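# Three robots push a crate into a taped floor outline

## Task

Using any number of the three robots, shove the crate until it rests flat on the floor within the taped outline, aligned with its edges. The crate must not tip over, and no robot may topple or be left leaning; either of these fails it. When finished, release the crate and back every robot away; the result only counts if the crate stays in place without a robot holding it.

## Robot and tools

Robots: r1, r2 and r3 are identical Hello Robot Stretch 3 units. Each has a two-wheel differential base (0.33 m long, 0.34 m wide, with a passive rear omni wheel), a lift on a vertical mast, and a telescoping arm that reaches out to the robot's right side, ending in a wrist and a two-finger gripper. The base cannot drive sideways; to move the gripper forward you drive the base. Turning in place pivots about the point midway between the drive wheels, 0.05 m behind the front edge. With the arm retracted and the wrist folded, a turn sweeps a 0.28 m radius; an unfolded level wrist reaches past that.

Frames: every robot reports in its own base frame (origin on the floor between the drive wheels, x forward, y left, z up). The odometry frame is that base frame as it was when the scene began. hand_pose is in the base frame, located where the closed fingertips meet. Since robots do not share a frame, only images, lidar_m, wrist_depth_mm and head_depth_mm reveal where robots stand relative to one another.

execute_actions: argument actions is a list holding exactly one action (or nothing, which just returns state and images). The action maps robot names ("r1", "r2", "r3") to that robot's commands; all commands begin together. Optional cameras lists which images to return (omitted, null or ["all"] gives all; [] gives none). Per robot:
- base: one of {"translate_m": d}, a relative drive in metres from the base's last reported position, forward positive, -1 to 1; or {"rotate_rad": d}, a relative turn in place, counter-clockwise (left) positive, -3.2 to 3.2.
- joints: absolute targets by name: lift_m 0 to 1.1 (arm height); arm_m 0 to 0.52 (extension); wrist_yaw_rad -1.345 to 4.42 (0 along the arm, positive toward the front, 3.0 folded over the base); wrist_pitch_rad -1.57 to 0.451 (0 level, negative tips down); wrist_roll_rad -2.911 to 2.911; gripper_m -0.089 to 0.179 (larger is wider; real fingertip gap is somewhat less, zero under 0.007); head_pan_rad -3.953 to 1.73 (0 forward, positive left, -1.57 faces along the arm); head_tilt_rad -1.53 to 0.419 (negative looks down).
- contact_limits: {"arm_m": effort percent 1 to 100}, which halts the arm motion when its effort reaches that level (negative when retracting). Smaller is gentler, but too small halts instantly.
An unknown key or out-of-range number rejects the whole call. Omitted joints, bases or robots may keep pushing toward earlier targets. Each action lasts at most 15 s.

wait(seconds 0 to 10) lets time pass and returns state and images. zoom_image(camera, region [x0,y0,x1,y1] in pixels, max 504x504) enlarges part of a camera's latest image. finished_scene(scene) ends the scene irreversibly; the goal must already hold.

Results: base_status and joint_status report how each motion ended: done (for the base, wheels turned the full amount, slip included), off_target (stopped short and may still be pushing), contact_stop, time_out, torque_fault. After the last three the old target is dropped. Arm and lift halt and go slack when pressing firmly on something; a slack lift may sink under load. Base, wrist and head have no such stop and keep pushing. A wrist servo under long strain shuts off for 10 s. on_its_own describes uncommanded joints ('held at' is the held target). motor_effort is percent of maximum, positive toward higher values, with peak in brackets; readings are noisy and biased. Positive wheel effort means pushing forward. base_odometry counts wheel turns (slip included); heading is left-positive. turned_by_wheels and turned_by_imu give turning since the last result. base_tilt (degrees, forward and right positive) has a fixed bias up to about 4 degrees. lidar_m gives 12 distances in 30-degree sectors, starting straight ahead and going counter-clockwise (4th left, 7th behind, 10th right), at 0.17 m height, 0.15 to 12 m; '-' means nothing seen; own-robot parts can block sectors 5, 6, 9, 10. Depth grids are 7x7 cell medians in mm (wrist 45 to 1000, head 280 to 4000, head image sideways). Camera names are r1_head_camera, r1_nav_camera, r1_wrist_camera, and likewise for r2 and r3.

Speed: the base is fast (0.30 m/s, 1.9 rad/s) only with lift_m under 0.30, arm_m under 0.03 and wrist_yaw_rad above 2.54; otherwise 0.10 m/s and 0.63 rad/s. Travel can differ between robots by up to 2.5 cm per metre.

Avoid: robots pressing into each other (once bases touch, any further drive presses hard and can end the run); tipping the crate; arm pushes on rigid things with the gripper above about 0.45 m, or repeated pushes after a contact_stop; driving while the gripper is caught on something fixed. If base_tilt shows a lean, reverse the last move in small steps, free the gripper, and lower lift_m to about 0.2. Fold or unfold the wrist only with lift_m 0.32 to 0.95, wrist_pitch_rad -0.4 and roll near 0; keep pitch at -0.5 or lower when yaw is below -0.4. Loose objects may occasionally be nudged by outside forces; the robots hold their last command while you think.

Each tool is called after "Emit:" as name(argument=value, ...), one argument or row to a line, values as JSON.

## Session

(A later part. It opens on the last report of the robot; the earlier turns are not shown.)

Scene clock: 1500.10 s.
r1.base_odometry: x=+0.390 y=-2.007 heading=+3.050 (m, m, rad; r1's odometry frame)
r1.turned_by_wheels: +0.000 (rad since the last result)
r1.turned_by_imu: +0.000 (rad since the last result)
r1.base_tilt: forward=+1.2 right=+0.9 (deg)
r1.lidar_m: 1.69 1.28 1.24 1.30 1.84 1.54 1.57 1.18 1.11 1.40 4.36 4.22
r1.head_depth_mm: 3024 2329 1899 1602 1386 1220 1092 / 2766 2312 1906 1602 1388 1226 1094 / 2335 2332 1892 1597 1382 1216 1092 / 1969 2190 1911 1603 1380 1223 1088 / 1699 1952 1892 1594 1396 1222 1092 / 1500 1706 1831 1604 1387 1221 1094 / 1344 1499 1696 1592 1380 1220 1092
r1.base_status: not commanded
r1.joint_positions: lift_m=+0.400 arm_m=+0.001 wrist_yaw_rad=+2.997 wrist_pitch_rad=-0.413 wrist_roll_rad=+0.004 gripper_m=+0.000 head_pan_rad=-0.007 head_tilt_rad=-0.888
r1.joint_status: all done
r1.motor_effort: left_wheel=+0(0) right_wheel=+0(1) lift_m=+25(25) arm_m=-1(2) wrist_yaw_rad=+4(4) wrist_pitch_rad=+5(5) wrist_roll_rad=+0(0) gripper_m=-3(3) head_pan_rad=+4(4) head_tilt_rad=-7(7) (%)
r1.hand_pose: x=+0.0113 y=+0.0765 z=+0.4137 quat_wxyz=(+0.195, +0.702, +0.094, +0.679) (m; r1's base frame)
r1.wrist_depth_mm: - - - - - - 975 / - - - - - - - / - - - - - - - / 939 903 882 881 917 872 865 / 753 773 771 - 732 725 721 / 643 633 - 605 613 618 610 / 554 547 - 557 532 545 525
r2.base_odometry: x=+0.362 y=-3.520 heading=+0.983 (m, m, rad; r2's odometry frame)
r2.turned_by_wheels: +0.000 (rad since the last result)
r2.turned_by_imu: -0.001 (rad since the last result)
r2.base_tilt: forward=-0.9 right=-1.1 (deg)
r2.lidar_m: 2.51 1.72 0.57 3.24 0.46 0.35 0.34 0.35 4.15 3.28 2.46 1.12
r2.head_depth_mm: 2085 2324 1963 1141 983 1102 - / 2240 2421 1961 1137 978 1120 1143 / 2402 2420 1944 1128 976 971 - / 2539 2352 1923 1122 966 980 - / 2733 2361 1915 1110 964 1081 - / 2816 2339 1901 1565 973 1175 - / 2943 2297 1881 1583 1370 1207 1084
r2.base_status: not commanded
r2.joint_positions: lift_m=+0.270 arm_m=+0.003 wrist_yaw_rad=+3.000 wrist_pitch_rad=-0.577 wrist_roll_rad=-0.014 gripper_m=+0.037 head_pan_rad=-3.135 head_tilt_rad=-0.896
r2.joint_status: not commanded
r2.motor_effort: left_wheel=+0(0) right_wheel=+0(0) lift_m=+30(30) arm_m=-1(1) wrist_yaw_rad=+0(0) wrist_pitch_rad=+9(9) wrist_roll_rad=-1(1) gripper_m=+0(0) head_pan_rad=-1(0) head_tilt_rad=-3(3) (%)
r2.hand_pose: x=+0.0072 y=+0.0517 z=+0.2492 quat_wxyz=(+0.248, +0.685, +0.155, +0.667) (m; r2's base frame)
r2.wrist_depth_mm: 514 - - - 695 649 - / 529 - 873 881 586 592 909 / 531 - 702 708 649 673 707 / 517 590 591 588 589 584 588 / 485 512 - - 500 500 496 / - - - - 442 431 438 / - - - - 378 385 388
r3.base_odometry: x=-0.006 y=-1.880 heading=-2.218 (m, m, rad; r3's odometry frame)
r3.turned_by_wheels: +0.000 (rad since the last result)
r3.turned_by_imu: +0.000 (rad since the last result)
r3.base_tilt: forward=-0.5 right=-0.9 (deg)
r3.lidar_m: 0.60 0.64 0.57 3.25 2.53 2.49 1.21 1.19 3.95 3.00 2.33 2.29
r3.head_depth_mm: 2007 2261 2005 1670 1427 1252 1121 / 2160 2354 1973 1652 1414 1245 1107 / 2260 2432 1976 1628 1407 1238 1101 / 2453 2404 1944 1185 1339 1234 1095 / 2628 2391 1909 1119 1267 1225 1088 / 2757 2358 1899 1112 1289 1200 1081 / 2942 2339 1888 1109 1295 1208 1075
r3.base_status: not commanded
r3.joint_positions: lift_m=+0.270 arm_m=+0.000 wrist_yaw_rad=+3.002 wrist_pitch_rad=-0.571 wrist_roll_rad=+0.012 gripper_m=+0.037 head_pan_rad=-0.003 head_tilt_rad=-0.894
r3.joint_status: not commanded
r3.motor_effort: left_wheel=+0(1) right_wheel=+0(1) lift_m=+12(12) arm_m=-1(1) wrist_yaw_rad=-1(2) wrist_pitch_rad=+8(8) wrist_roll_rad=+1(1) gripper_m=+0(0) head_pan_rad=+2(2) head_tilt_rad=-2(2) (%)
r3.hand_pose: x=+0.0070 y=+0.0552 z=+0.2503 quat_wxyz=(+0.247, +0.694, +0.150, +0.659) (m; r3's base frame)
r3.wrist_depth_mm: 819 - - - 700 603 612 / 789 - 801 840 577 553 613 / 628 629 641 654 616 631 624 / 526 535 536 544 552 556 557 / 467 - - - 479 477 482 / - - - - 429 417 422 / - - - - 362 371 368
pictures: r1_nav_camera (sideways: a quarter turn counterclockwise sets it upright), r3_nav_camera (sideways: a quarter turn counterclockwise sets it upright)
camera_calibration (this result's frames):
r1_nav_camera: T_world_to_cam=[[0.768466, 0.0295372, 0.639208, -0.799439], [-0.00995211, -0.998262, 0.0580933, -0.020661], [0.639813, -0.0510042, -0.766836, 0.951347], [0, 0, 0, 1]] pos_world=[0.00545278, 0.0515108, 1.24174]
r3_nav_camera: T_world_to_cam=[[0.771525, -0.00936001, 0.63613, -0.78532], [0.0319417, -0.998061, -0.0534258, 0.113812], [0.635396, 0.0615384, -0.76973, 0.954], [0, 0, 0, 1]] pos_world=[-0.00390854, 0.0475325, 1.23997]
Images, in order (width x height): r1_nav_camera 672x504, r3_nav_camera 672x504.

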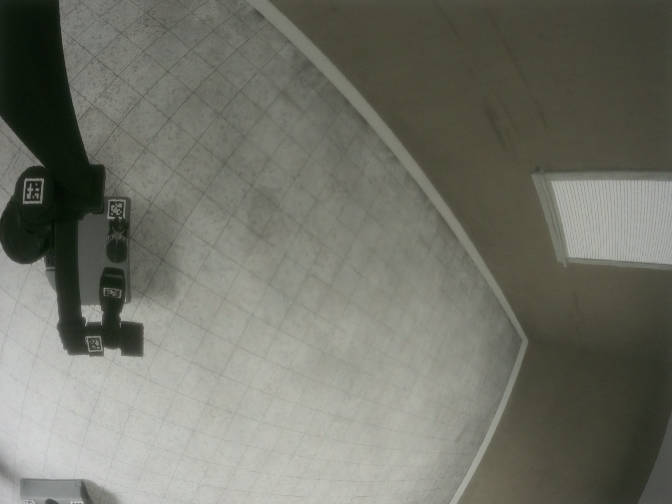

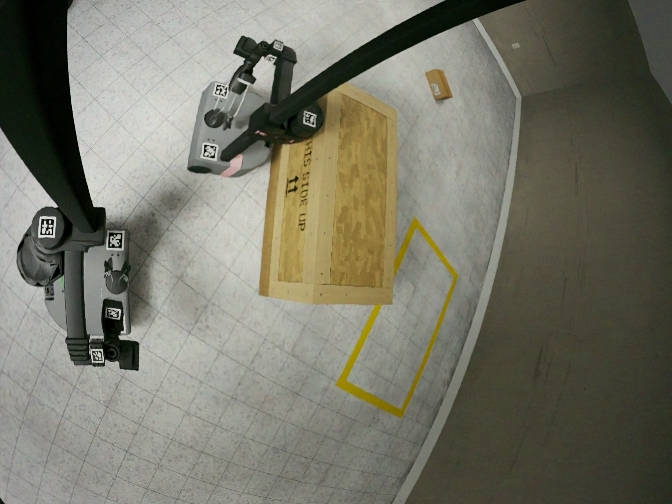

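Emit:
execute_actions(
  actions=[
    {"r3":{"base":{"rotate_rad":-1.57}},"r1":{"joints":{"lift_m":0.26},"base":{"rotate_rad":3.1}},"r2":{"base":{"rotate_rad":-0.4}}},
  ],
  cameras=[],
)

Emit:
execute_actions(
  actions=[
    {"r3":{"base":{"translate_m":0.55}}},
  ],
  cameras=[],
)

Emit:
execute_actions(
  actions=[
    {"r3":{"base":{"rotate_rad":1.57}}},
  ],
  cameras=["r3_nav_camera","r1_nav_camera"],
)

Scene clock: 1524.20 s.
r1.base_odometry: x=+0.391 y=-2.007 heading=-0.134 (m, m, rad; r1's odometry frame)
r1.turned_by_wheels: +3.100 (rad since the last result)
r1.turned_by_imu: +3.118 (rad since the last result)
r1.base_tilt: forward=+1.2 right=+0.8 (deg)
r1.lidar_m: 1.54 1.32 1.11 1.39 4.43 4.22 1.81 1.30 1.25 1.28 1.72 1.54
r1.head_depth_mm: 3037 2350 1870 1598 1382 1225 1088 / 3005 1974 1815 1596 1387 1218 1094 / 3015 2338 1900 1605 1386 1217 1093 / 2999 2334 1886 1610 1392 1222 1091 / 2970 2328 1885 1605 1382 1223 1093 / 3051 2321 1911 1611 1379 1224 1092 / 3066 2325 1898 1567 1387 1222 1090
r1.base_status: done
r1.joint_positions: lift_m=+0.260 arm_m=+0.001 wrist_yaw_rad=+2.997 wrist_pitch_rad=-0.414 wrist_roll_rad=+0.004 gripper_m=+0.000 head_pan_rad=-0.007 head_tilt_rad=-0.889
r1.joint_status: all done
r1.motor_effort: left_wheel=-2(10) right_wheel=+2(10) lift_m=+21(23) arm_m=-2(2) wrist_yaw_rad=+3(4) wrist_pitch_rad=+6(6) wrist_roll_rad=+0(0) gripper_m=-3(3) head_pan_rad=+4(4) head_tilt_rad=-6(7) (%)
r1.hand_pose: x=+0.0111 y=+0.0763 z=+0.2737 quat_wxyz=(+0.195, +0.702, +0.095, +0.679) (m; r1's base frame)
r1.wrist_depth_mm: - - - - - - - / - - - - - - 876 / 861 - 852 859 831 838 807 / 691 672 680 656 664 642 651 / 563 549 568 - 540 525 534 / 463 495 - - 453 459 451 / - - - - 402 390 386
r2.base_odometry: x=+0.362 y=-3.520 heading=+0.583 (m, m, rad; r2's odometry frame)
r2.turned_by_wheels: -0.400 (rad since the last result)
r2.turned_by_imu: -0.399 (rad since the last result)
r2.base_tilt: forward=-0.7 right=-1.2 (deg)
r2.lidar_m: 1.04 2.64 1.73 0.53 2.90 0.42 0.34 0.34 0.37 4.17 2.96 2.41
r2.head_depth_mm: 2074 2308 1961 1650 1202 1246 - / 2109 2337 1957 1133 1042 1241 1142 / 2169 2334 1928 1126 1014 1256 - / 2180 2380 1926 1118 967 1118 - / 2227 2342 1907 1110 959 1070 - / 2272 2322 1893 1105 958 982 - / 2321 2326 1889 1595 951 882 1084
r2.base_status: done
r2.joint_positions: lift_m=+0.270 arm_m=+0.003 wrist_yaw_rad=+3.000 wrist_pitch_rad=-0.577 wrist_roll_rad=-0.014 gripper_m=+0.037 head_pan_rad=-3.135 head_tilt_rad=-0.896
r2.joint_status: not commanded
r2.motor_effort: left_wheel=+2(8) right_wheel=-3(8) lift_m=+30(30) arm_m=-1(1) wrist_yaw_rad=+0(0) wrist_pitch_rad=+9(9) wrist_roll_rad=-1(1) gripper_m=+0(0) head_pan_rad=-1(1) head_tilt_rad=-3(3) (%)
r2.hand_pose: x=+0.0072 y=+0.0517 z=+0.2492 quat_wxyz=(+0.248, +0.685, +0.155, +0.667) (m; r2's base frame)
r2.wrist_depth_mm: - - 643 707 - - - / 898 - 545 562 835 875 889 / 716 - 567 539 671 698 686 / 581 590 582 583 590 584 580 / 505 508 - - 503 500 505 / - - - - 452 439 433 / - - - - 378 394 387
r3.base_odometry: x=-0.006 y=-1.880 heading=+2.495 (m, m, rad; r3's odometry frame)
r3.turned_by_wheels: -1.570 (rad since the last result)
r3.turned_by_imu: -1.546 (rad since the last result)
r3.base_tilt: forward=-0.7 right=-1.0 (deg)
r3.lidar_m: 2.96 2.34 2.29 0.60 0.65 0.52 3.24 1.32 2.48 1.20 1.19 3.93
r3.head_depth_mm: 3276 2506 2006 1666 1428 1245 1118 / 3346 2442 1984 1654 1413 1246 1104 / 3289 2414 1967 1650 1407 1230 1100 / 3203 2419 1970 1630 1399 1222 1092 / 2989 2393 1929 1604 1389 1222 1089 / 2751 2374 1917 1600 1368 1215 1080 / 2503 2322 1887 1585 1372 1197 1075
r3.base_status: done
r3.joint_positions: lift_m=+0.270 arm_m=+0.000 wrist_yaw_rad=+3.002 wrist_pitch_rad=-0.571 wrist_roll_rad=+0.012 gripper_m=+0.037 head_pan_rad=-0.003 head_tilt_rad=-0.894
r3.joint_status: not commanded
r3.motor_effort: left_wheel=+2(7) right_wheel=-1(3) lift_m=+12(12) arm_m=-2(2) wrist_yaw_rad=-2(3) wrist_pitch_rad=+8(8) wrist_roll_rad=+1(1) gripper_m=+0(0) head_pan_rad=+1(1) head_tilt_rad=-1(2) (%)
r3.hand_pose: x=+0.0070 y=+0.0551 z=+0.2503 quat_wxyz=(+0.247, +0.694, +0.150, +0.659) (m; r3's base frame)
r3.wrist_depth_mm: 562 - 579 - - - - / 618 - 643 789 829 861 879 / 581 637 657 659 671 676 673 / 496 533 542 550 557 560 572 / 466 - - - 479 482 485 / - - - - 422 417 422 / - - - - 365 368 370
pictures: none
No camera images: the call's "cameras" was empty. Leave "cameras" out to get every camera's image.

Scene clock: 1527.67 s.
r1.base_odometry: x=+0.391 y=-2.007 heading=-0.134 (m, m, rad; r1's odometry frame)
r1.turned_by_wheels: +0.000 (rad since the last result)
r1.turned_by_imu: -0.001 (rad since the last result)
r1.base_tilt: forward=+1.2 right=+0.9 (deg)
r1.lidar_m: 1.54 1.82 1.11 1.40 4.43 4.23 1.81 1.30 1.25 1.29 1.73 1.54
r1.head_depth_mm: 2994 2335 1842 1599 1393 1218 1088 / 3040 1983 1810 1608 1392 1224 1089 / 3025 2317 1900 1596 1384 1222 1094 / 3036 2330 1903 1601 1383 1222 1098 / 2996 2299 1895 1598 1394 1216 1092 / 3029 2323 1897 1612 1383 1225 1096 / 2989 2233 1801 1597 1386 1226 1096
r1.base_status: not commanded
r1.joint_positions: lift_m=+0.260 arm_m=+0.001 wrist_yaw_rad=+2.997 wrist_pitch_rad=-0.414 wrist_roll_rad=+0.004 gripper_m=+0.000 head_pan_rad=-0.007 head_tilt_rad=-0.889
r1.joint_status: not commanded
r1.motor_effort: left_wheel=-2(2) right_wheel=+2(1) lift_m=+20(20) arm_m=-2(2) wrist_yaw_rad=+4(3) wrist_pitch_rad=+6(6) wrist_roll_rad=+0(0) gripper_m=-3(3) head_pan_rad=+4(4) head_tilt_rad=-7(6) (%)
r1.hand_pose: x=+0.0111 y=+0.0763 z=+0.2737 quat_wxyz=(+0.195, +0.702, +0.095, +0.679) (m; r1's base frame)
r1.wrist_depth_mm: - - - - - - - / - - - - - - - / 876 - 846 853 852 819 808 / 668 677 665 665 651 655 640 / 553 558 564 - 533 540 525 / 468 489 - - 457 450 451 / - - - - 395 387 397
r2.base_odometry: x=+0.362 y=-3.520 heading=+0.583 (m, m, rad; r2's odometry frame)
r2.turned_by_wheels: +0.000 (rad since the last result)
r2.turned_by_imu: -0.001 (rad since the last result)
r2.base_tilt: forward=-0.8 right=-1.2 (deg)
r2.lidar_m: 1.04 2.64 1.72 1.15 1.07 0.42 0.34 0.34 0.37 4.18 2.96 2.41
r2.head_depth_mm: 2076 2317 1953 1648 1197 1246 - / 2109 2337 1946 1133 1041 1239 1141 / 2153 2348 1936 1131 1009 1253 - / 2187 2363 1922 1116 964 1115 - / 2236 2340 1927 1111 960 1071 - / 2244 2320 1892 1109 953 979 - / 2312 2314 1891 1575 951 885 1081
r2.base_status: not commanded
r2.joint_positions: lift_m=+0.270 arm_m=+0.003 wrist_yaw_rad=+3.000 wrist_pitch_rad=-0.577 wrist_roll_rad=-0.014 gripper_m=+0.037 head_pan_rad=-3.135 head_tilt_rad=-0.896
r2.joint_status: not commanded
r2.motor_effort: left_wheel=+2(2) right_wheel=-3(3) lift_m=+30(30) arm_m=-1(1) wrist_yaw_rad=+0(0) wrist_pitch_rad=+9(9) wrist_roll_rad=-1(1) gripper_m=+0(1) head_pan_rad=-1(1) head_tilt_rad=-3(3) (%)
r2.hand_pose: x=+0.0072 y=+0.0517 z=+0.2492 quat_wxyz=(+0.248, +0.685, +0.155, +0.667) (m; r2's base frame)
r2.wrist_depth_mm: - - 939 - - - - / 893 - 891 883 891 886 877 / 696 - 697 712 715 707 704 / 589 598 585 592 591 586 579 / 502 511 - - 502 500 501 / - - - - 453 440 435 / - - - - 376 389 387
r3.base_odometry: x=-0.445 y=-1.549 heading=+2.495 (m, m, rad; r3's odometry frame)
r3.turned_by_wheels: +0.000 (rad since the last result)
r3.turned_by_imu: +0.001 (rad since the last result)
r3.base_tilt: forward=-0.7 right=-0.9 (deg)
r3.lidar_m: 2.54 1.98 1.95 2.11 0.77 0.87 1.16 1.83 2.80 1.14 3.55 3.50
r3.head_depth_mm: 3064 2497 2001 1665 1434 1252 1114 / 3134 2487 1975 1653 1408 1244 1102 / 3234 2472 1953 1633 1405 1237 1103 / 3001 2417 1974 1635 1409 1228 1100 / 2734 2370 1919 1608 1395 1225 1086 / 2385 2384 1908 1613 1389 1213 1085 / 2137 2252 1910 1597 1373 1203 1073
r3.base_status: done
r3.joint_positions: lift_m=+0.270 arm_m=+0.000 wrist_yaw_rad=+3.002 wrist_pitch_rad=-0.571 wrist_roll_rad=+0.012 gripper_m=+0.037 head_pan_rad=-0.003 head_tilt_rad=-0.894
r3.joint_status: not commanded
r3.motor_effort: left_wheel=+1(8) right_wheel=-1(4) lift_m=+12(12) arm_m=-2(2) wrist_yaw_rad=-3(1) wrist_pitch_rad=+8(8) wrist_roll_rad=+1(1) gripper_m=+0(0) head_pan_rad=+1(1) head_tilt_rad=-2(2) (%)
r3.hand_pose: x=+0.0070 y=+0.0551 z=+0.2503 quat_wxyz=(+0.247, +0.694, +0.150, +0.659) (m; r3's base frame)
r3.wrist_depth_mm: 661 - - - - - - / 712 - 808 832 830 860 857 / 625 634 640 652 663 684 680 / 529 534 541 550 555 559 567 / 467 - - - 475 478 491 / - - - - 424 417 425 / - - - - 367 367 371
pictures: none
No camera images: the call's "cameras" was empty. Leave "cameras" out to get every camera's image.

Scene clock: 1529.97 s.
r1.base_odometry: x=+0.391 y=-2.007 heading=-0.134 (m, m, rad; r1's odometry frame)
r1.turned_by_wheels: +0.000 (rad since the last result)
r1.turned_by_imu: +0.000 (rad since the last result)
r1.base_tilt: forward=+1.3 right=+0.9 (deg)
r1.lidar_m: 1.54 1.68 1.11 1.39 4.44 4.22 1.81 1.30 1.24 1.28 1.73 1.54
r1.head_depth_mm: 3049 2336 1846 1604 1380 1227 1097 / 2995 1969 1805 1606 1388 1223 1093 / 3014 2321 1904 1603 1388 1226 1090 / 3000 2316 1898 1612 1379 1228 1091 / 3022 2330 1908 1598 1380 1219 1089 / 2998 2329 1907 1600 1390 1224 1091 / 2989 1963 1847 1610 1386 1223 1087
r1.base_status: not commanded
r1.joint_positions: lift_m=+0.260 arm_m=+0.001 wrist_yaw_rad=+2.997 wrist_pitch_rad=-0.414 wrist_roll_rad=+0.004 gripper_m=+0.000 head_pan_rad=-0.007 head_tilt_rad=-0.889
r1.joint_status: not commanded
r1.motor_effort: left_wheel=-2(2) right_wheel=+2(2) lift_m=+20(20) arm_m=-2(2) wrist_yaw_rad=+3(3) wrist_pitch_rad=+6(6) wrist_roll_rad=+0(0) gripper_m=-3(3) head_pan_rad=+3(4) head_tilt_rad=-6(6) (%)
r1.hand_pose: x=+0.0111 y=+0.0763 z=+0.2737 quat_wxyz=(+0.195, +0.702, +0.095, +0.679) (m; r1's base frame)
r1.wrist_depth_mm: - - - - - - - / - - - - - - - / 872 - 859 856 841 835 816 / 683 660 678 669 649 647 647 / 554 553 577 - 544 538 535 / 462 492 - - 456 455 446 / - - - - 392 394 388
r2.base_odometry: x=+0.362 y=-3.520 heading=+0.583 (m, m, rad; r2's odometry frame)
r2.turned_by_wheels: +0.000 (rad since the last result)
r2.turned_by_imu: -0.001 (rad since the last result)
r2.base_tilt: forward=-0.7 right=-1.2 (deg)
r2.lidar_m: 1.04 2.64 1.73 1.05 2.89 0.42 0.34 0.34 0.37 4.17 2.95 2.41
r2.head_depth_mm: 2070 2320 1973 1649 1196 1253 - / 2099 2352 1948 1127 1038 1239 1143 / 2146 2340 1953 1130 1010 1251 - / 2194 2405 1930 1114 972 1115 - / 2225 2338 1909 1109 960 1069 - / 2260 2329 1889 1109 954 981 - / 2309 2322 1881 1586 954 878 1083
r2.base_status: not commanded
r2.joint_positions: lift_m=+0.270 arm_m=+0.003 wrist_yaw_rad=+3.000 wrist_pitch_rad=-0.577 wrist_roll_rad=-0.014 gripper_m=+0.037 head_pan_rad=-3.135 head_tilt_rad=-0.896
r2.joint_status: not commanded
r2.motor_effort: left_wheel=+2(2) right_wheel=-3(3) lift_m=+30(30) arm_m=+0(1) wrist_yaw_rad=+0(0) wrist_pitch_rad=+9(9) wrist_roll_rad=-1(1) gripper_m=-1(0) head_pan_rad=-2(1) head_tilt_rad=-2(2) (%)
r2.hand_pose: x=+0.0072 y=+0.0517 z=+0.2492 quat_wxyz=(+0.248, +0.685, +0.155, +0.667) (m; r2's base frame)
r2.wrist_depth_mm: - - - - - - - / 875 - 880 899 884 874 892 / 699 - 697 714 687 702 708 / 591 582 592 583 588 587 585 / 504 508 - - 501 498 497 / - - - - 454 434 436 / - - - - 379 386 387
r3.base_odometry: x=-0.445 y=-1.549 heading=-2.218 (m, m, rad; r3's odometry frame)
r3.turned_by_wheels: +1.570 (rad since the last result)
r3.turned_by_imu: +1.546 (rad since the last result)
r3.base_tilt: forward=-0.7 right=-0.8 (deg)
r3.lidar_m: 2.11 0.77 0.86 1.15 1.84 2.80 1.14 3.55 3.50 2.58 1.98 1.95
r3.head_depth_mm: 1724 1960 2008 1658 1433 1253 1110 / 1833 2090 1977 1662 1421 1237 1100 / 1964 2246 1949 1658 1416 1233 1095 / 2090 2335 1948 1627 1395 1227 1097 / 2262 2353 1924 1614 1395 1226 1089 / 2455 2380 1923 1605 1384 1219 1079 / 2705 2323 1889 1505 1372 1202 1074
r3.base_status: done
r3.joint_positions: lift_m=+0.270 arm_m=+0.000 wrist_yaw_rad=+3.002 wrist_pitch_rad=-0.571 wrist_roll_rad=+0.012 gripper_m=+0.037 head_pan_rad=-0.003 head_tilt_rad=-0.894
r3.joint_status: not commanded
r3.motor_effort: left_wheel=-2(6) right_wheel=+2(8) lift_m=+12(12) arm_m=-2(2) wrist_yaw_rad=-2(2) wrist_pitch_rad=+8(9) wrist_roll_rad=+1(1) gripper_m=-1(0) head_pan_rad=+2(1) head_tilt_rad=-1(2) (%)
r3.hand_pose: x=+0.0070 y=+0.0551 z=+0.2503 quat_wxyz=(+0.247, +0.694, +0.150, +0.659) (m; r3's base frame)
r3.wrist_depth_mm: - - - - 962 815 583 / 786 - 805 835 827 770 648 / 630 638 649 655 664 678 687 / 523 534 537 540 553 563 567 / 465 - - - 475 476 486 / - - - - 420 413 420 / - - - - 367 370 370
pictures: r1_nav_camera (sideways: a quarter turn counterclockwise sets it upright), r3_nav_camera (sideways: a quarter turn counterclockwise sets it upright)
camera_calibration (this result's frames):
r1_nav_camera: T_world_to_cam=[[0.768983, 0.0297976, 0.638574, -0.798617], [-0.00956125, -0.998265, 0.0580956, -0.0206663], [0.639198, -0.0507801, -0.767364, 0.952037], [0, 0, 0, 1]] pos_world=[0.00538547, 0.0515109, 1.24174]
r3_nav_camera: T_world_to_cam=[[0.771526, -0.00935997, 0.63613, -0.78532], [0.0319418, -0.998061, -0.0534258, 0.113812], [0.635396, 0.0615385, -0.76973, 0.954], [0, 0, 0, 1]] pos_world=[-0.00390855, 0.0475325, 1.23997]
Images, in order (width x height): r1_nav_camera 672x504, r3_nav_camera 672x504.

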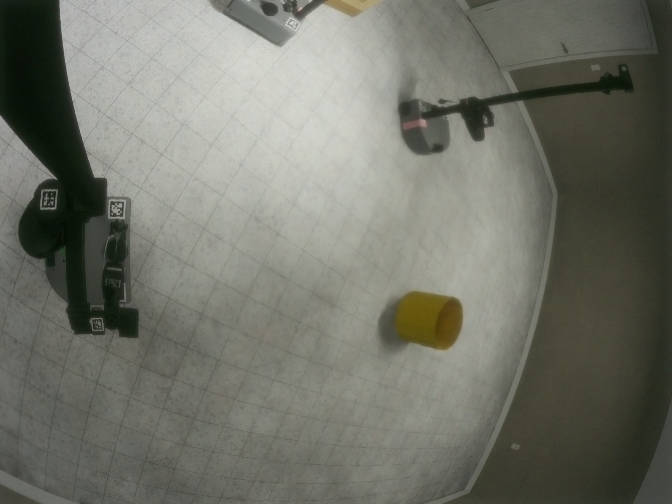

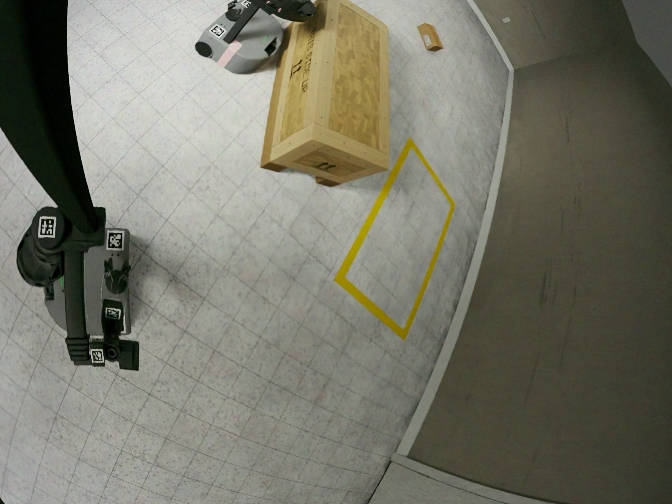

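Emit:
execute_actions(
  actions=[
    {"r3":{"base":{"translate_m":1.0}},"r1":{"base":{"rotate_rad":0.3}}},
  ],
  cameras=[],
)

Emit:
execute_actions(
  actions=[
    {"r3":{"base":{"translate_m":0.42}},"r1":{"base":{"translate_m":0.8}}},
  ],
  cameras=[],
)

Emit:
execute_actions(
  actions=[
    {"r3":{"base":{"rotate_rad":1.57}}},
  ],
  cameras=["r3_nav_camera","r1_nav_camera"],
)

Scene clock: 1550.97 s.
r1.base_odometry: x=+0.391 y=-2.007 heading=+0.166 (m, m, rad; r1's odometry frame)
r1.turned_by_wheels: +0.300 (rad since the last result)
r1.turned_by_imu: +0.300 (rad since the last result)
r1.base_tilt: forward=+1.2 right=+0.8 (deg)
r1.lidar_m: 3.98 1.21 1.11 4.10 4.24 2.44 1.43 1.24 1.25 1.46 2.56 1.54
r1.head_depth_mm: 3014 2330 1915 1597 1387 1222 1093 / 2983 2312 1903 1610 1389 1221 1091 / 2997 2334 1884 1616 1392 1223 1093 / 3048 2326 1900 1601 1387 1225 1094 / 3015 2330 1901 1604 1398 1218 1093 / 2997 2315 1902 1601 1388 1218 1088 / 2987 2317 1885 1602 1383 1220 1089
r1.base_status: done
r1.joint_positions: lift_m=+0.260 arm_m=+0.001 wrist_yaw_rad=+2.997 wrist_pitch_rad=-0.414 wrist_roll_rad=+0.004 gripper_m=+0.000 head_pan_rad=-0.007 head_tilt_rad=-0.889
r1.joint_status: not commanded
r1.motor_effort: left_wheel=-2(12) right_wheel=+2(7) lift_m=+21(20) arm_m=-2(2) wrist_yaw_rad=+3(3) wrist_pitch_rad=+6(6) wrist_roll_rad=+0(0) gripper_m=-3(3) head_pan_rad=+4(4) head_tilt_rad=-6(7) (%)
r1.hand_pose: x=+0.0111 y=+0.0763 z=+0.2737 quat_wxyz=(+0.195, +0.702, +0.095, +0.679) (m; r1's base frame)
r1.wrist_depth_mm: - - - - - - - / - - - - - - - / 899 - 859 869 834 843 808 / 672 666 666 666 664 654 654 / 558 556 564 - 544 536 531 / 473 497 - - 457 458 450 / - - - - 393 395 390
r2.base_odometry: x=+0.362 y=-3.520 heading=+0.583 (m, m, rad; r2's odometry frame)
r2.turned_by_wheels: +0.000 (rad since the last result)
r2.turned_by_imu: -0.002 (rad since the last result)
r2.base_tilt: forward=-0.7 right=-1.2 (deg)
r2.lidar_m: 1.08 2.64 1.73 4.58 2.89 0.42 0.34 0.34 0.37 4.18 2.95 2.41
r2.head_depth_mm: 2060 2310 1955 1522 1197 1244 - / 2108 2320 1966 1140 1039 1241 1141 / 2144 2344 1944 1129 1007 1254 - / 2183 2379 1918 1123 966 1110 - / 2246 2325 1917 1113 961 1066 - / 2271 2339 1881 1107 954 982 - / 2310 2300 1886 1594 949 883 1083
r2.base_status: not commanded
r2.joint_positions: lift_m=+0.270 arm_m=+0.003 wrist_yaw_rad=+3.000 wrist_pitch_rad=-0.577 wrist_roll_rad=-0.014 gripper_m=+0.037 head_pan_rad=-3.135 head_tilt_rad=-0.896
r2.joint_status: not commanded
r2.motor_effort: left_wheel=+2(2) right_wheel=-2(3) lift_m=+30(30) arm_m=-1(1) wrist_yaw_rad=+0(0) wrist_pitch_rad=+9(9) wrist_roll_rad=-1(1) gripper_m=+0(0) head_pan_rad=-1(0) head_tilt_rad=-3(3) (%)
r2.hand_pose: x=+0.0072 y=+0.0517 z=+0.2492 quat_wxyz=(+0.248, +0.685, +0.155, +0.667) (m; r2's base frame)
r2.wrist_depth_mm: - - - - - - - / 902 - 887 895 895 881 886 / 709 - 709 710 695 694 702 / 593 586 588 584 583 575 583 / 504 506 - - 506 506 499 / - - - - 447 441 439 / - - - - 380 388 389
r3.base_odometry: x=-1.048 y=-2.347 heading=-2.218 (m, m, rad; r3's odometry frame)
r3.turned_by_wheels: +0.000 (rad since the last result)
r3.turned_by_imu: +0.002 (rad since the last result)
r3.base_tilt: forward=-0.6 right=-0.9 (deg)
r3.lidar_m: 1.23 1.83 4.71 0.45 0.48 3.62 2.14 4.14 3.37 1.48 1.17 1.16
r3.head_depth_mm: 991 1126 1297 1515 1442 1254 1116 / 1058 1209 1409 1598 1431 1244 1104 / 1130 1305 1540 1647 1412 1239 1100 / 1212 1421 1671 1627 1400 1230 1089 / 1305 1561 1826 1617 1389 1220 1086 / 1415 1709 1883 1595 1370 1210 1075 / 1554 1899 1899 1592 1375 1207 1071
r3.base_status: done
r3.joint_positions: lift_m=+0.270 arm_m=+0.000 wrist_yaw_rad=+3.002 wrist_pitch_rad=-0.571 wrist_roll_rad=+0.012 gripper_m=+0.037 head_pan_rad=-0.003 head_tilt_rad=-0.894
r3.joint_status: not commanded
r3.motor_effort: left_wheel=-1(5) right_wheel=+2(8) lift_m=+12(12) arm_m=-2(2) wrist_yaw_rad=-2(2) wrist_pitch_rad=+8(8) wrist_roll_rad=+1(1) gripper_m=+0(1) head_pan_rad=+1(0) head_tilt_rad=-2(2) (%)
r3.hand_pose: x=+0.0070 y=+0.0551 z=+0.2503 quat_wxyz=(+0.247, +0.694, +0.150, +0.659) (m; r3's base frame)
r3.wrist_depth_mm: 430 - 453 - - - - / 477 - 499 824 828 870 854 / 534 592 572 660 659 679 690 / 530 536 545 549 547 562 567 / 464 - - - 474 474 481 / - - - - 422 417 418 / - - - - 364 370 369
pictures: none
No camera images: the call's "cameras" was empty. Leave "cameras" out to get every camera's image.

Scene clock: 1555.40 s.
r1.base_odometry: x=+1.179 y=-1.874 heading=+0.166 (m, m, rad; r1's odometry frame)
r1.turned_by_wheels: +0.000 (rad since the last result)
r1.turned_by_imu: +0.002 (rad since the last result)
r1.base_tilt: forward=+1.2 right=+0.8 (deg)
r1.lidar_m: 3.36 2.93 1.16 0.82 4.77 3.53 2.08 1.82 1.82 2.12 0.94 3.94
r1.head_depth_mm: 3006 2339 1903 1586 1394 1219 1089 / 2984 2329 1912 1605 1388 1228 1094 / 3025 2333 1909 1599 1396 1222 1094 / 3007 2322 1893 1600 1389 1217 1091 / 2989 2324 1895 1606 1390 1220 1086 / 2918 2333 1911 1601 1389 1223 1096 / 2712 2328 1904 1609 1381 1220 1092
r1.base_status: done
r1.joint_positions: lift_m=+0.260 arm_m=+0.001 wrist_yaw_rad=+2.998 wrist_pitch_rad=-0.414 wrist_roll_rad=+0.004 gripper_m=+0.000 head_pan_rad=-0.007 head_tilt_rad=-0.890
r1.joint_status: not commanded
r1.motor_effort: left_wheel=-2(6) right_wheel=+2(7) lift_m=+20(21) arm_m=-2(1) wrist_yaw_rad=+3(3) wrist_pitch_rad=+6(6) wrist_roll_rad=+0(0) gripper_m=-3(2) head_pan_rad=+4(3) head_tilt_rad=-7(6) (%)
r1.hand_pose: x=+0.0110 y=+0.0764 z=+0.2737 quat_wxyz=(+0.195, +0.702, +0.095, +0.679) (m; r1's base frame)
r1.wrist_depth_mm: - - - - - - - / - - 876 887 - - - / 898 - 869 863 834 831 829 / 683 676 650 659 650 664 640 / 548 550 571 - 532 527 529 / 471 496 - - 453 454 446 / - - - - 393 398 390
r2.base_odometry: x=+0.362 y=-3.520 heading=+0.583 (m, m, rad; r2's odometry frame)
r2.turned_by_wheels: +0.000 (rad since the last result)
r2.turned_by_imu: -0.001 (rad since the last result)
r2.base_tilt: forward=-0.7 right=-1.2 (deg)
r2.lidar_m: 2.40 0.71 1.73 4.59 2.90 0.42 0.34 0.34 0.37 4.18 2.95 2.41
r2.head_depth_mm: 1994 1409 1761 1655 1195 1251 - / 2100 2283 1749 1135 1040 1237 1143 / 2154 2348 1948 1132 1011 1251 - / 2196 2358 1926 1122 963 1116 - / 2211 2356 1907 1109 964 1075 - / 2280 2339 1898 1103 953 985 - / 2301 2320 1860 1588 948 883 1085
r2.base_status: not commanded
r2.joint_positions: lift_m=+0.270 arm_m=+0.003 wrist_yaw_rad=+3.000 wrist_pitch_rad=-0.577 wrist_roll_rad=-0.014 gripper_m=+0.037 head_pan_rad=-3.135 head_tilt_rad=-0.896
r2.joint_status: not commanded
r2.motor_effort: left_wheel=+2(2) right_wheel=-3(3) lift_m=+30(30) arm_m=-1(1) wrist_yaw_rad=+0(0) wrist_pitch_rad=+9(9) wrist_roll_rad=-1(1) gripper_m=+0(1) head_pan_rad=-2(1) head_tilt_rad=-3(3) (%)
r2.hand_pose: x=+0.0072 y=+0.0517 z=+0.2492 quat_wxyz=(+0.248, +0.685, +0.155, +0.667) (m; r2's base frame)
r2.wrist_depth_mm: - - - - - - 681 / 891 - 877 883 891 898 597 / 705 - 714 707 714 692 638 / 590 598 590 595 592 588 576 / 509 511 - - 499 499 500 / - - - - 448 437 432 / - - - - 379 388 389
r3.base_odometry: x=-1.301 y=-2.682 heading=-2.218 (m, m, rad; r3's odometry frame)
r3.turned_by_wheels: +0.000 (rad since the last result)
r3.turned_by_imu: +0.000 (rad since the last result)
r3.base_tilt: forward=-0.6 right=-0.8 (deg)
r3.lidar_m: 0.87 1.29 4.48 4.79 0.63 0.65 2.56 4.43 2.34 1.06 0.83 0.81
r3.head_depth_mm: 691 780 902 1064 1305 1251 1112 / 737 838 978 1175 1372 1240 1102 / 783 905 1067 1310 1406 1239 1105 / 844 982 1186 1485 1398 1223 1096 / 913 1075 1315 1562 1387 1226 1087 / 986 1184 1486 1603 1384 1217 1079 / 1084 1337 1722 1599 1369 1202 1071
r3.base_status: done
r3.joint_positions: lift_m=+0.270 arm_m=+0.000 wrist_yaw_rad=+3.002 wrist_pitch_rad=-0.571 wrist_roll_rad=+0.012 gripper_m=+0.037 head_pan_rad=-0.003 head_tilt_rad=-0.894
r3.joint_status: not commanded
r3.motor_effort: left_wheel=-2(4) right_wheel=+3(7) lift_m=+12(12) arm_m=-2(2) wrist_yaw_rad=-2(2) wrist_pitch_rad=+9(8) wrist_roll_rad=+1(1) gripper_m=-1(0) head_pan_rad=+2(0) head_tilt_rad=-2(2) (%)
r3.hand_pose: x=+0.0070 y=+0.0551 z=+0.2503 quat_wxyz=(+0.247, +0.694, +0.150, +0.659) (m; r3's base frame)
r3.wrist_depth_mm: 601 - - - - - - / 614 - 801 836 831 847 869 / 589 637 652 657 665 682 678 / 528 535 548 549 554 556 567 / 464 - - - 486 480 484 / - - - - 424 419 418 / - - - - 365 370 367
pictures: none
No camera images: the call's "cameras" was empty. Leave "cameras" out to get every camera's image.

Scene clock: 1557.60 s.
r1.base_odometry: x=+1.179 y=-1.874 heading=+0.166 (m, m, rad; r1's odometry frame)
r1.turned_by_wheels: +0.000 (rad since the last result)
r1.turned_by_imu: +0.000 (rad since the last result)
r1.base_tilt: forward=+1.2 right=+0.9 (deg)
r1.lidar_m: 3.36 2.94 1.15 0.82 4.77 3.52 2.09 1.82 1.82 2.12 0.94 3.92
r1.head_depth_mm: 3017 2333 1896 1603 1384 1225 1093 / 3031 2323 1903 1605 1383 1220 1092 / 3039 2343 1902 1598 1398 1218 1093 / 3037 2324 1913 1592 1387 1216 1094 / 3038 2326 1902 1604 1394 1225 1093 / 2941 2320 1891 1602 1388 1225 1088 / 2714 2316 1906 1606 1387 1218 1092
r1.base_status: not commanded
r1.joint_positions: lift_m=+0.260 arm_m=+0.001 wrist_yaw_rad=+2.998 wrist_pitch_rad=-0.414 wrist_roll_rad=+0.004 gripper_m=+0.000 head_pan_rad=-0.007 head_tilt_rad=-0.890
r1.joint_status: not commanded
r1.motor_effort: left_wheel=-3(3) right_wheel=+1(2) lift_m=+21(21) arm_m=-2(2) wrist_yaw_rad=+3(3) wrist_pitch_rad=+6(6) wrist_roll_rad=+0(0) gripper_m=-3(3) head_pan_rad=+4(4) head_tilt_rad=-7(6) (%)
r1.hand_pose: x=+0.0110 y=+0.0764 z=+0.2737 quat_wxyz=(+0.195, +0.702, +0.095, +0.679) (m; r1's base frame)
r1.wrist_depth_mm: - - - - - - - / - - 869 917 - - - / 891 - 868 841 823 809 830 / 681 671 661 668 660 638 645 / 553 553 563 - 539 538 525 / 464 491 - - 457 448 448 / - - - - 398 390 389
r2.base_odometry: x=+0.362 y=-3.520 heading=+0.583 (m, m, rad; r2's odometry frame)
r2.turned_by_wheels: +0.000 (rad since the last result)
r2.turned_by_imu: -0.001 (rad since the last result)
r2.base_tilt: forward=-0.7 right=-1.1 (deg)
r2.lidar_m: 2.40 0.71 1.73 4.59 2.90 0.42 0.34 0.34 0.37 4.15 2.96 2.41
r2.head_depth_mm: 2057 1952 1815 1648 1206 1247 - / 2088 2265 1860 1131 1039 1240 1139 / 2162 2356 1943 1128 1009 1247 - / 2190 2379 1927 1118 967 1116 - / 2235 2351 1907 1110 960 1064 - / 2250 2324 1894 1105 957 985 - / 2308 2299 1869 1592 949 882 1085
r2.base_status: not commanded
r2.joint_positions: lift_m=+0.270 arm_m=+0.003 wrist_yaw_rad=+3.000 wrist_pitch_rad=-0.577 wrist_roll_rad=-0.014 gripper_m=+0.037 head_pan_rad=-3.135 head_tilt_rad=-0.896
r2.joint_status: not commanded
r2.motor_effort: left_wheel=+2(2) right_wheel=-3(3) lift_m=+30(30) arm_m=-1(1) wrist_yaw_rad=+0(0) wrist_pitch_rad=+9(9) wrist_roll_rad=-1(1) gripper_m=+0(0) head_pan_rad=-1(1) head_tilt_rad=-3(3) (%)
r2.hand_pose: x=+0.0072 y=+0.0517 z=+0.2492 quat_wxyz=(+0.248, +0.685, +0.155, +0.667) (m; r2's base frame)
r2.wrist_depth_mm: - - - - - - 681 / 886 - 873 881 879 896 596 / 694 - 694 706 713 687 639 / 582 592 589 580 584 586 586 / 507 508 - - 501 499 494 / - - - - 442 439 433 / - - - - 382 393 388
r3.base_odometry: x=-1.301 y=-2.682 heading=-0.648 (m, m, rad; r3's odometry frame)
r3.turned_by_wheels: +1.570 (rad since the last result)
r3.turned_by_imu: +1.545 (rad since the last result)
r3.base_tilt: forward=-0.6 right=-0.9 (deg)
r3.lidar_m: 4.79 0.63 0.64 2.56 4.41 2.39 1.07 0.83 0.81 0.87 1.27 4.48
r3.head_depth_mm: 3305 2500 2013 1668 1428 1250 1110 / 3305 2431 1977 1662 1429 1245 1105 / 3268 2440 1969 1633 1412 1234 1096 / 3221 2433 1930 1621 1403 1221 1086 / 3171 2380 1932 1610 1387 1228 1083 / 3071 2371 1916 1599 1380 1215 1083 / 3041 2300 1373 1347 1331 1205 1077
r3.base_status: done
r3.joint_positions: lift_m=+0.270 arm_m=+0.000 wrist_yaw_rad=+3.002 wrist_pitch_rad=-0.571 wrist_roll_rad=+0.012 gripper_m=+0.037 head_pan_rad=-0.003 head_tilt_rad=-0.894
r3.joint_status: not commanded
r3.motor_effort: left_wheel=-1(6) right_wheel=+2(9) lift_m=+12(12) arm_m=-2(2) wrist_yaw_rad=-2(3) wrist_pitch_rad=+8(9) wrist_roll_rad=+1(1) gripper_m=+0(0) head_pan_rad=+1(1) head_tilt_rad=-2(2) (%)
r3.hand_pose: x=+0.0070 y=+0.0551 z=+0.2503 quat_wxyz=(+0.247, +0.694, +0.150, +0.659) (m; r3's base frame)
r3.wrist_depth_mm: - - - - - 589 522 / 784 - 809 839 845 599 591 / 633 634 652 655 663 635 648 / 526 526 540 548 553 555 559 / 469 - - - 482 476 482 / - - - - 423 416 417 / - - - - 366 368 372
pictures: r1_nav_camera (sideways: a quarter turn counterclockwise sets it upright), r3_nav_camera (sideways: a quarter turn counterclockwise sets it upright)
camera_calibration (this result's frames):
r1_nav_camera: T_world_to_cam=[[0.769247, 0.0299162, 0.638251, -0.798197], [-0.00938049, -0.998267, 0.0580968, -0.0206689], [0.638883, -0.0506779, -0.767633, 0.952388], [0, 0, 0, 1]] pos_world=[0.00535209, 0.051511, 1.24174]
r3_nav_camera: T_world_to_cam=[[0.771525, -0.00936006, 0.63613, -0.78532], [0.0319417, -0.998061, -0.0534258, 0.113812], [0.635396, 0.0615384, -0.76973, 0.954], [0, 0, 0, 1]] pos_world=[-0.00390854, 0.0475325, 1.23997]
Images, in order (width x height): r1_nav_camera 672x504, r3_nav_camera 672x504.

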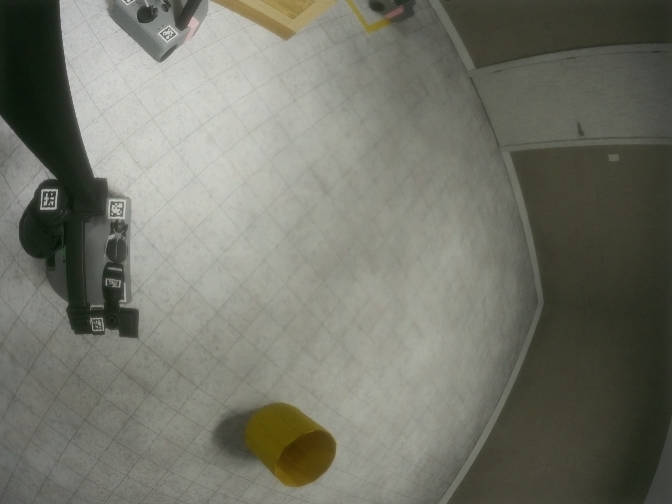

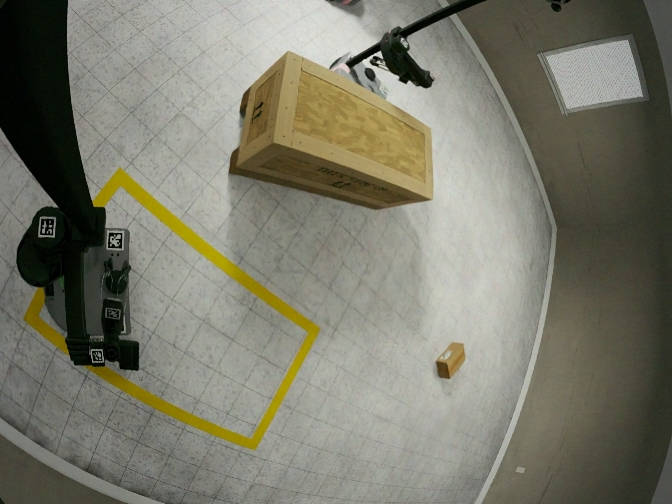

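Emit:
execute_actions(
  actions=[
    {"r3":{"base":{"translate_m":0.58}}},
  ],
  cameras=[],
)

Emit:
execute_actions(
  actions=[
    {"r3":{"base":{"rotate_rad":1.65}}},
  ],
  cameras=[],
)

Emit:
execute_actions(
  actions=[
    {"r3":{"base":{"translate_m":0.3},"joints":{"lift_m":0.33}}},
  ],
  cameras=["r3_nav_camera","r2_nav_camera"],
)

Scene clock: 1569.80 s.
r1.base_odometry: x=+1.179 y=-1.874 heading=+0.166 (m, m, rad; r1's odometry frame)
r1.turned_by_wheels: +0.000 (rad since the last result)
r1.turned_by_imu: -0.001 (rad since the last result)
r1.base_tilt: forward=+1.2 right=+0.9 (deg)
r1.lidar_m: 3.37 2.93 1.15 0.82 4.79 3.55 2.09 1.82 1.82 2.12 0.94 3.92
r1.head_depth_mm: 2989 2323 1896 1606 1394 1223 1097 / 3023 2301 1890 1599 1391 1219 1097 / 2996 2320 1921 1609 1392 1222 1088 / 3013 2338 1892 1605 1387 1222 1090 / 3012 2321 1894 1608 1386 1222 1097 / 2884 2328 1900 1610 1387 1229 1089 / 2714 2323 1891 1602 1394 1221 1092
r1.base_status: not commanded
r1.joint_positions: lift_m=+0.260 arm_m=+0.001 wrist_yaw_rad=+2.998 wrist_pitch_rad=-0.414 wrist_roll_rad=+0.004 gripper_m=+0.000 head_pan_rad=-0.007 head_tilt_rad=-0.890
r1.joint_status: not commanded
r1.motor_effort: left_wheel=-2(3) right_wheel=+2(3) lift_m=+21(21) arm_m=-1(1) wrist_yaw_rad=+1(3) wrist_pitch_rad=+6(5) wrist_roll_rad=+0(0) gripper_m=-2(2) head_pan_rad=+3(4) head_tilt_rad=-6(6) (%)
r1.hand_pose: x=+0.0110 y=+0.0764 z=+0.2737 quat_wxyz=(+0.195, +0.702, +0.095, +0.679) (m; r1's base frame)
r1.wrist_depth_mm: - - - - - - - / - - 886 868 - - - / 878 - 843 840 846 823 837 / 687 679 660 666 663 642 648 / 562 539 566 - 540 528 534 / 470 500 - - 458 449 451 / - - - - 395 392 385
r2.base_odometry: x=+0.362 y=-3.520 heading=+0.583 (m, m, rad; r2's odometry frame)
r2.turned_by_wheels: +0.000 (rad since the last result)
r2.turned_by_imu: -0.002 (rad since the last result)
r2.base_tilt: forward=-0.7 right=-1.1 (deg)
r2.lidar_m: 2.40 0.71 1.72 4.58 2.89 0.42 0.34 0.34 0.37 4.16 2.95 2.40
r2.head_depth_mm: 2058 2306 1990 1648 1197 1254 - / 2103 2347 1952 1132 1044 1245 1141 / 2060 1301 1691 1126 1013 1251 - / 2183 2294 1633 1125 966 1117 - / 2229 2369 1900 1109 960 1064 - / 2252 2339 1892 1103 955 982 - / 2313 2306 1877 1587 946 884 1085
r2.base_status: not commanded
r2.joint_positions: lift_m=+0.270 arm_m=+0.003 wrist_yaw_rad=+3.000 wrist_pitch_rad=-0.577 wrist_roll_rad=-0.014 gripper_m=+0.037 head_pan_rad=-3.135 head_tilt_rad=-0.896
r2.joint_status: not commanded
r2.motor_effort: left_wheel=+2(2) right_wheel=-3(3) lift_m=+29(30) arm_m=-1(1) wrist_yaw_rad=+0(0) wrist_pitch_rad=+9(9) wrist_roll_rad=-1(1) gripper_m=+0(0) head_pan_rad=-1(1) head_tilt_rad=-3(3) (%)
r2.hand_pose: x=+0.0072 y=+0.0517 z=+0.2492 quat_wxyz=(+0.248, +0.685, +0.155, +0.667) (m; r2's base frame)
r2.wrist_depth_mm: - - - - - - 679 / 904 - 901 873 895 869 597 / 708 - 708 706 713 684 634 / 594 592 578 586 584 585 584 / 500 514 - - 503 491 508 / - - - - 446 435 444 / - - - - 378 389 391
r3.base_odometry: x=-0.839 y=-3.032 heading=-0.648 (m, m, rad; r3's odometry frame)
r3.turned_by_wheels: +0.000 (rad since the last result)
r3.turned_by_imu: +0.001 (rad since the last result)
r3.base_tilt: forward=-0.7 right=-0.8 (deg)
r3.lidar_m: 4.29 0.57 0.44 0.43 0.45 3.38 1.50 1.17 1.14 1.22 1.79 3.99
r3.head_depth_mm: 3372 2515 1968 1669 1442 1255 1112 / 3339 2473 1911 1655 1416 1244 1104 / 3231 2444 1957 1633 1413 1235 1092 / 3218 2419 1947 1636 1399 1221 1097 / 3145 2365 1921 1618 1385 1216 1087 / 3106 2338 1904 1621 1387 1213 1086 / 3064 2326 1880 1597 1280 1184 1071
r3.base_status: done
r3.joint_positions: lift_m=+0.270 arm_m=+0.000 wrist_yaw_rad=+3.002 wrist_pitch_rad=-0.571 wrist_roll_rad=+0.012 gripper_m=+0.037 head_pan_rad=-0.003 head_tilt_rad=-0.894
r3.joint_status: not commanded
r3.motor_effort: left_wheel=-1(7) right_wheel=+3(8) lift_m=+12(12) arm_m=-2(2) wrist_yaw_rad=-1(3) wrist_pitch_rad=+9(8) wrist_roll_rad=+1(1) gripper_m=+0(0) head_pan_rad=+1(1) head_tilt_rad=-2(1) (%)
r3.hand_pose: x=+0.0070 y=+0.0551 z=+0.2503 quat_wxyz=(+0.247, +0.694, +0.150, +0.659) (m; r3's base frame)
r3.wrist_depth_mm: - - 428 439 449 458 473 / 776 - 478 491 500 519 529 / 636 641 536 548 573 597 609 / 529 531 547 550 553 558 563 / 469 - - - 481 478 481 / - - - - 424 417 414 / - - - - 365 369 372
pictures: none
No camera images: the call's "cameras" was empty. Leave "cameras" out to get every camera's image.

Scene clock: 1572.27 s.
r1.base_odometry: x=+1.179 y=-1.874 heading=+0.166 (m, m, rad; r1's odometry frame)
r1.turned_by_wheels: +0.000 (rad since the last result)
r1.turned_by_imu: +0.000 (rad since the last result)
r1.base_tilt: forward=+1.2 right=+0.9 (deg)
r1.lidar_m: 3.36 2.94 1.15 0.82 4.77 3.53 2.08 1.82 1.81 2.12 0.94 3.91
r1.head_depth_mm: 3010 2313 1886 1600 1385 1218 1089 / 3004 2336 1897 1601 1391 1221 1092 / 2964 2317 1906 1611 1385 1226 1093 / 3008 2337 1908 1612 1385 1226 1092 / 3030 2341 1911 1602 1381 1223 1096 / 2883 2320 1901 1597 1380 1223 1091 / 2708 2339 1902 1603 1397 1222 1091
r1.base_status: not commanded
r1.joint_positions: lift_m=+0.260 arm_m=+0.001 wrist_yaw_rad=+2.998 wrist_pitch_rad=-0.414 wrist_roll_rad=+0.004 gripper_m=+0.000 head_pan_rad=-0.007 head_tilt_rad=-0.890
r1.joint_status: not commanded
r1.motor_effort: left_wheel=-3(3) right_wheel=+2(2) lift_m=+20(20) arm_m=-1(2) wrist_yaw_rad=+3(2) wrist_pitch_rad=+6(6) wrist_roll_rad=+0(0) gripper_m=-3(3) head_pan_rad=+4(4) head_tilt_rad=-6(6) (%)
r1.hand_pose: x=+0.0110 y=+0.0764 z=+0.2737 quat_wxyz=(+0.195, +0.702, +0.095, +0.679) (m; r1's base frame)
r1.wrist_depth_mm: - - - - - - - / - - 875 859 - - - / 884 - 839 854 853 805 830 / 674 680 667 674 668 649 647 / 558 541 566 - 538 523 525 / 466 495 - - 461 451 444 / - - - - 395 396 390
r2.base_odometry: x=+0.362 y=-3.520 heading=+0.583 (m, m, rad; r2's odometry frame)
r2.turned_by_wheels: +0.000 (rad since the last result)
r2.turned_by_imu: -0.001 (rad since the last result)
r2.base_tilt: forward=-0.6 right=-1.1 (deg)
r2.lidar_m: 2.39 0.71 1.73 4.60 2.89 0.42 0.34 0.34 0.37 4.17 2.95 2.41
r2.head_depth_mm: 2081 2281 1955 1650 1206 1247 - / 2114 2349 1942 1138 1039 1246 1142 / 2100 2309 1944 1129 1007 1250 - / 2152 1469 1680 1117 968 1116 - / 2229 2343 1670 1108 962 1064 - / 2268 2313 1888 1115 957 985 - / 2294 2294 1885 1582 950 884 1082
r2.base_status: not commanded
r2.joint_positions: lift_m=+0.270 arm_m=+0.003 wrist_yaw_rad=+3.000 wrist_pitch_rad=-0.577 wrist_roll_rad=-0.014 gripper_m=+0.037 head_pan_rad=-3.135 head_tilt_rad=-0.896
r2.joint_status: not commanded
r2.motor_effort: left_wheel=+1(1) right_wheel=-3(3) lift_m=+30(30) arm_m=-1(1) wrist_yaw_rad=+0(0) wrist_pitch_rad=+9(9) wrist_roll_rad=-1(2) gripper_m=+0(0) head_pan_rad=-1(1) head_tilt_rad=-3(3) (%)
r2.hand_pose: x=+0.0072 y=+0.0517 z=+0.2492 quat_wxyz=(+0.248, +0.685, +0.155, +0.667) (m; r2's base frame)
r2.wrist_depth_mm: - - - - - - 671 / 891 - 880 879 892 896 592 / 706 - 710 702 689 695 645 / 584 578 583 582 579 567 581 / 504 510 - - 504 491 504 / - - - - 449 439 437 / - - - - 379 387 390
r3.base_odometry: x=-0.839 y=-3.032 heading=+1.002 (m, m, rad; r3's odometry frame)
r3.turned_by_wheels: +1.650 (rad since the last result)
r3.turned_by_imu: +1.624 (rad since the last result)
r3.base_tilt: forward=-0.5 right=-0.8 (deg)
r3.lidar_m: 0.43 4.85 2.84 1.42 1.15 1.14 1.26 1.94 4.01 4.39 0.54 0.43
r3.head_depth_mm: 3114 2026 1199 1158 998 1141 1108 / 3308 2034 1975 1151 986 1180 1106 / 3298 2412 1981 1139 980 1172 1102 / 3179 2404 1946 1134 993 1184 1093 / 2892 2382 1941 1562 1000 1201 1083 / 3095 2356 1910 1600 1382 1213 1079 / 3060 2324 1884 1589 1369 1205 1080
r3.base_status: done
r3.joint_positions: lift_m=+0.270 arm_m=+0.001 wrist_yaw_rad=+3.002 wrist_pitch_rad=-0.571 wrist_roll_rad=+0.012 gripper_m=+0.037 head_pan_rad=-0.003 head_tilt_rad=-0.894
r3.joint_status: not commanded
r3.motor_effort: left_wheel=-2(7) right_wheel=+2(9) lift_m=+12(12) arm_m=-2(2) wrist_yaw_rad=-2(2) wrist_pitch_rad=+9(9) wrist_roll_rad=+1(1) gripper_m=-1(1) head_pan_rad=+2(2) head_tilt_rad=-2(1) (%)
r3.hand_pose: x=+0.0070 y=+0.0551 z=+0.2503 quat_wxyz=(+0.247, +0.694, +0.150, +0.659) (m; r3's base frame)
r3.wrist_depth_mm: 877 - - - - - - / 781 - 804 822 830 842 851 / 628 635 639 651 668 669 689 / 531 532 542 540 554 559 568 / 465 - - - 480 479 480 / - - - - 423 413 419 / - - - - 364 369 371
pictures: none
No camera images: the call's "cameras" was empty. Leave "cameras" out to get every camera's image.

Scene clock: 1576.47 s.
r1.base_odometry: x=+1.179 y=-1.874 heading=+0.166 (m, m, rad; r1's odometry frame)
r1.turned_by_wheels: +0.000 (rad since the last result)
r1.turned_by_imu: -0.001 (rad since the last result)
r1.base_tilt: forward=+1.2 right=+0.9 (deg)
r1.lidar_m: 3.36 2.94 1.16 0.82 4.80 3.53 2.08 1.81 1.81 2.13 0.94 3.93
r1.head_depth_mm: 2967 2313 1894 1608 1384 1221 1090 / 3007 2298 1896 1609 1385 1221 1091 / 2987 2320 1903 1602 1385 1223 1091 / 3001 2338 1889 1601 1386 1225 1093 / 3006 2324 1904 1607 1379 1229 1087 / 2860 2331 1890 1605 1389 1221 1092 / 2725 2334 1907 1611 1382 1221 1093
r1.base_status: not commanded
r1.joint_positions: lift_m=+0.260 arm_m=+0.001 wrist_yaw_rad=+2.998 wrist_pitch_rad=-0.414 wrist_roll_rad=+0.004 gripper_m=+0.000 head_pan_rad=-0.007 head_tilt_rad=-0.890
r1.joint_status: not commanded
r1.motor_effort: left_wheel=-3(2) right_wheel=+2(2) lift_m=+21(21) arm_m=-2(2) wrist_yaw_rad=+4(3) wrist_pitch_rad=+6(6) wrist_roll_rad=+0(0) gripper_m=-3(4) head_pan_rad=+4(4) head_tilt_rad=-6(6) (%)
r1.hand_pose: x=+0.0110 y=+0.0764 z=+0.2737 quat_wxyz=(+0.195, +0.702, +0.095, +0.679) (m; r1's base frame)
r1.wrist_depth_mm: - - - - - - - / - - 898 888 - - - / 873 - 871 855 822 836 810 / 660 679 676 669 674 645 652 / 565 538 573 - 539 539 533 / 471 492 - - 458 454 453 / - - - - 395 395 388
r2.base_odometry: x=+0.362 y=-3.520 heading=+0.583 (m, m, rad; r2's odometry frame)
r2.turned_by_wheels: +0.000 (rad since the last result)
r2.turned_by_imu: -0.001 (rad since the last result)
r2.base_tilt: forward=-0.5 right=-1.2 (deg)
r2.lidar_m: 2.39 0.71 1.72 4.58 2.91 0.42 0.34 0.34 0.37 4.18 2.96 2.41
r2.head_depth_mm: 2072 2303 1950 1658 1204 1249 - / 2008 2302 1945 1130 1039 1238 1141 / 2142 1309 1485 1130 1011 1252 - / 2181 2369 1202 1121 965 1121 - / 2233 2347 1927 1107 961 1068 - / 2261 2338 1890 1105 955 982 - / 2331 2317 1885 1584 949 882 1084
r2.base_status: not commanded
r2.joint_positions: lift_m=+0.270 arm_m=+0.003 wrist_yaw_rad=+3.000 wrist_pitch_rad=-0.577 wrist_roll_rad=-0.014 gripper_m=+0.037 head_pan_rad=-3.135 head_tilt_rad=-0.896
r2.joint_status: not commanded
r2.motor_effort: left_wheel=+1(2) right_wheel=-3(3) lift_m=+29(30) arm_m=-1(1) wrist_yaw_rad=+0(0) wrist_pitch_rad=+9(9) wrist_roll_rad=-1(1) gripper_m=+0(0) head_pan_rad=-1(1) head_tilt_rad=-2(2) (%)
r2.hand_pose: x=+0.0072 y=+0.0517 z=+0.2492 quat_wxyz=(+0.248, +0.685, +0.155, +0.667) (m; r2's base frame)
r2.wrist_depth_mm: - - - - - - 691 / 890 - 878 905 866 856 591 / 713 - 698 719 707 684 643 / 590 589 594 585 584 589 582 / 511 512 - - 496 496 496 / - - - - 445 437 437 / - - - - 379 383 388
r3.base_odometry: x=-0.677 y=-2.779 heading=+1.001 (m, m, rad; r3's odometry frame)
r3.turned_by_wheels: +0.000 (rad since the last result)
r3.turned_by_imu: +0.000 (rad since the last result)
r3.base_tilt: forward=-0.6 right=-0.7 (deg)
r3.lidar_m: - 0.15 3.41 1.71 1.39 1.38 1.52 2.35 4.20 0.33 0.17 0.15
r3.head_depth_mm: 2916 1612 1897 1049 1253 868 783 / 3129 2331 1847 1665 984 863 786 / 3250 2450 1954 1646 982 854 784 / 3195 2433 1957 1641 974 853 795 / 3182 2310 1926 1625 1359 850 805 / 3107 2268 1905 1598 1378 1212 1081 / 3077 2343 1906 1593 1379 1209 1075
r3.base_status: done
r3.joint_positions: lift_m=+0.330 arm_m=+0.001 wrist_yaw_rad=+3.002 wrist_pitch_rad=-0.571 wrist_roll_rad=+0.012 gripper_m=+0.037 head_pan_rad=-0.003 head_tilt_rad=-0.894
r3.joint_status: all done
r3.motor_effort: left_wheel=-2(6) right_wheel=+2(6) lift_m=+23(24) arm_m=-2(2) wrist_yaw_rad=-2(1) wrist_pitch_rad=+8(8) wrist_roll_rad=+1(1) gripper_m=+0(0) head_pan_rad=+0(1) head_tilt_rad=-1(1) (%)
r3.hand_pose: x=+0.0070 y=+0.0551 z=+0.3095 quat_wxyz=(+0.247, +0.694, +0.150, +0.659) (m; r3's base frame)
r3.wrist_depth_mm: - - - - - - - / 921 - 923 939 969 - 147 / 721 732 735 742 756 741 146 / 610 618 628 623 630 216 146 / 525 529 - 556 551 217 146 / 462 - - - 323 214 148 / - - - - 405 217 147
pictures: r2_nav_camera (sideways: a quarter turn counterclockwise sets it upright), r3_nav_camera (sideways: a quarter turn counterclockwise sets it upright)
camera_calibration (this result's frames):
r2_nav_camera: T_world_to_cam=[[-0.780427, -0.0488981, 0.623332, -0.765477], [-0.0520329, 0.998558, 0.0131867, 0.041614], [-0.623078, -0.0221425, -0.781846, 0.978254], [0, 0, 0, 1]] pos_world=[0.014295, -0.0573233, 1.24144]
r3_nav_camera: T_world_to_cam=[[0.771526, -0.00935989, 0.63613, -0.78532], [0.0319419, -0.998061, -0.0534258, 0.113812], [0.635396, 0.0615385, -0.76973, 0.954], [0, 0, 0, 1]] pos_world=[-0.00390855, 0.0475325, 1.23997]
Images, in order (width x height): r2_nav_camera 672x504, r3_nav_camera 672x504.

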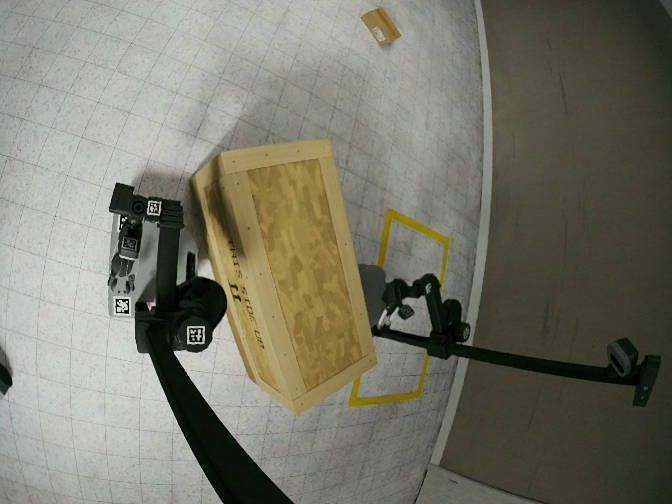

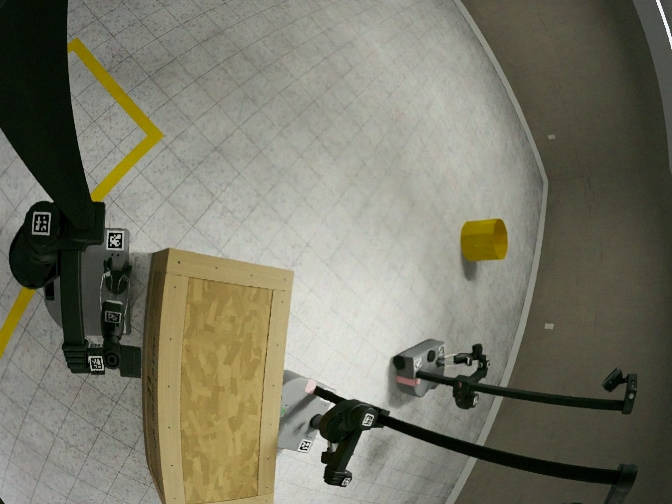

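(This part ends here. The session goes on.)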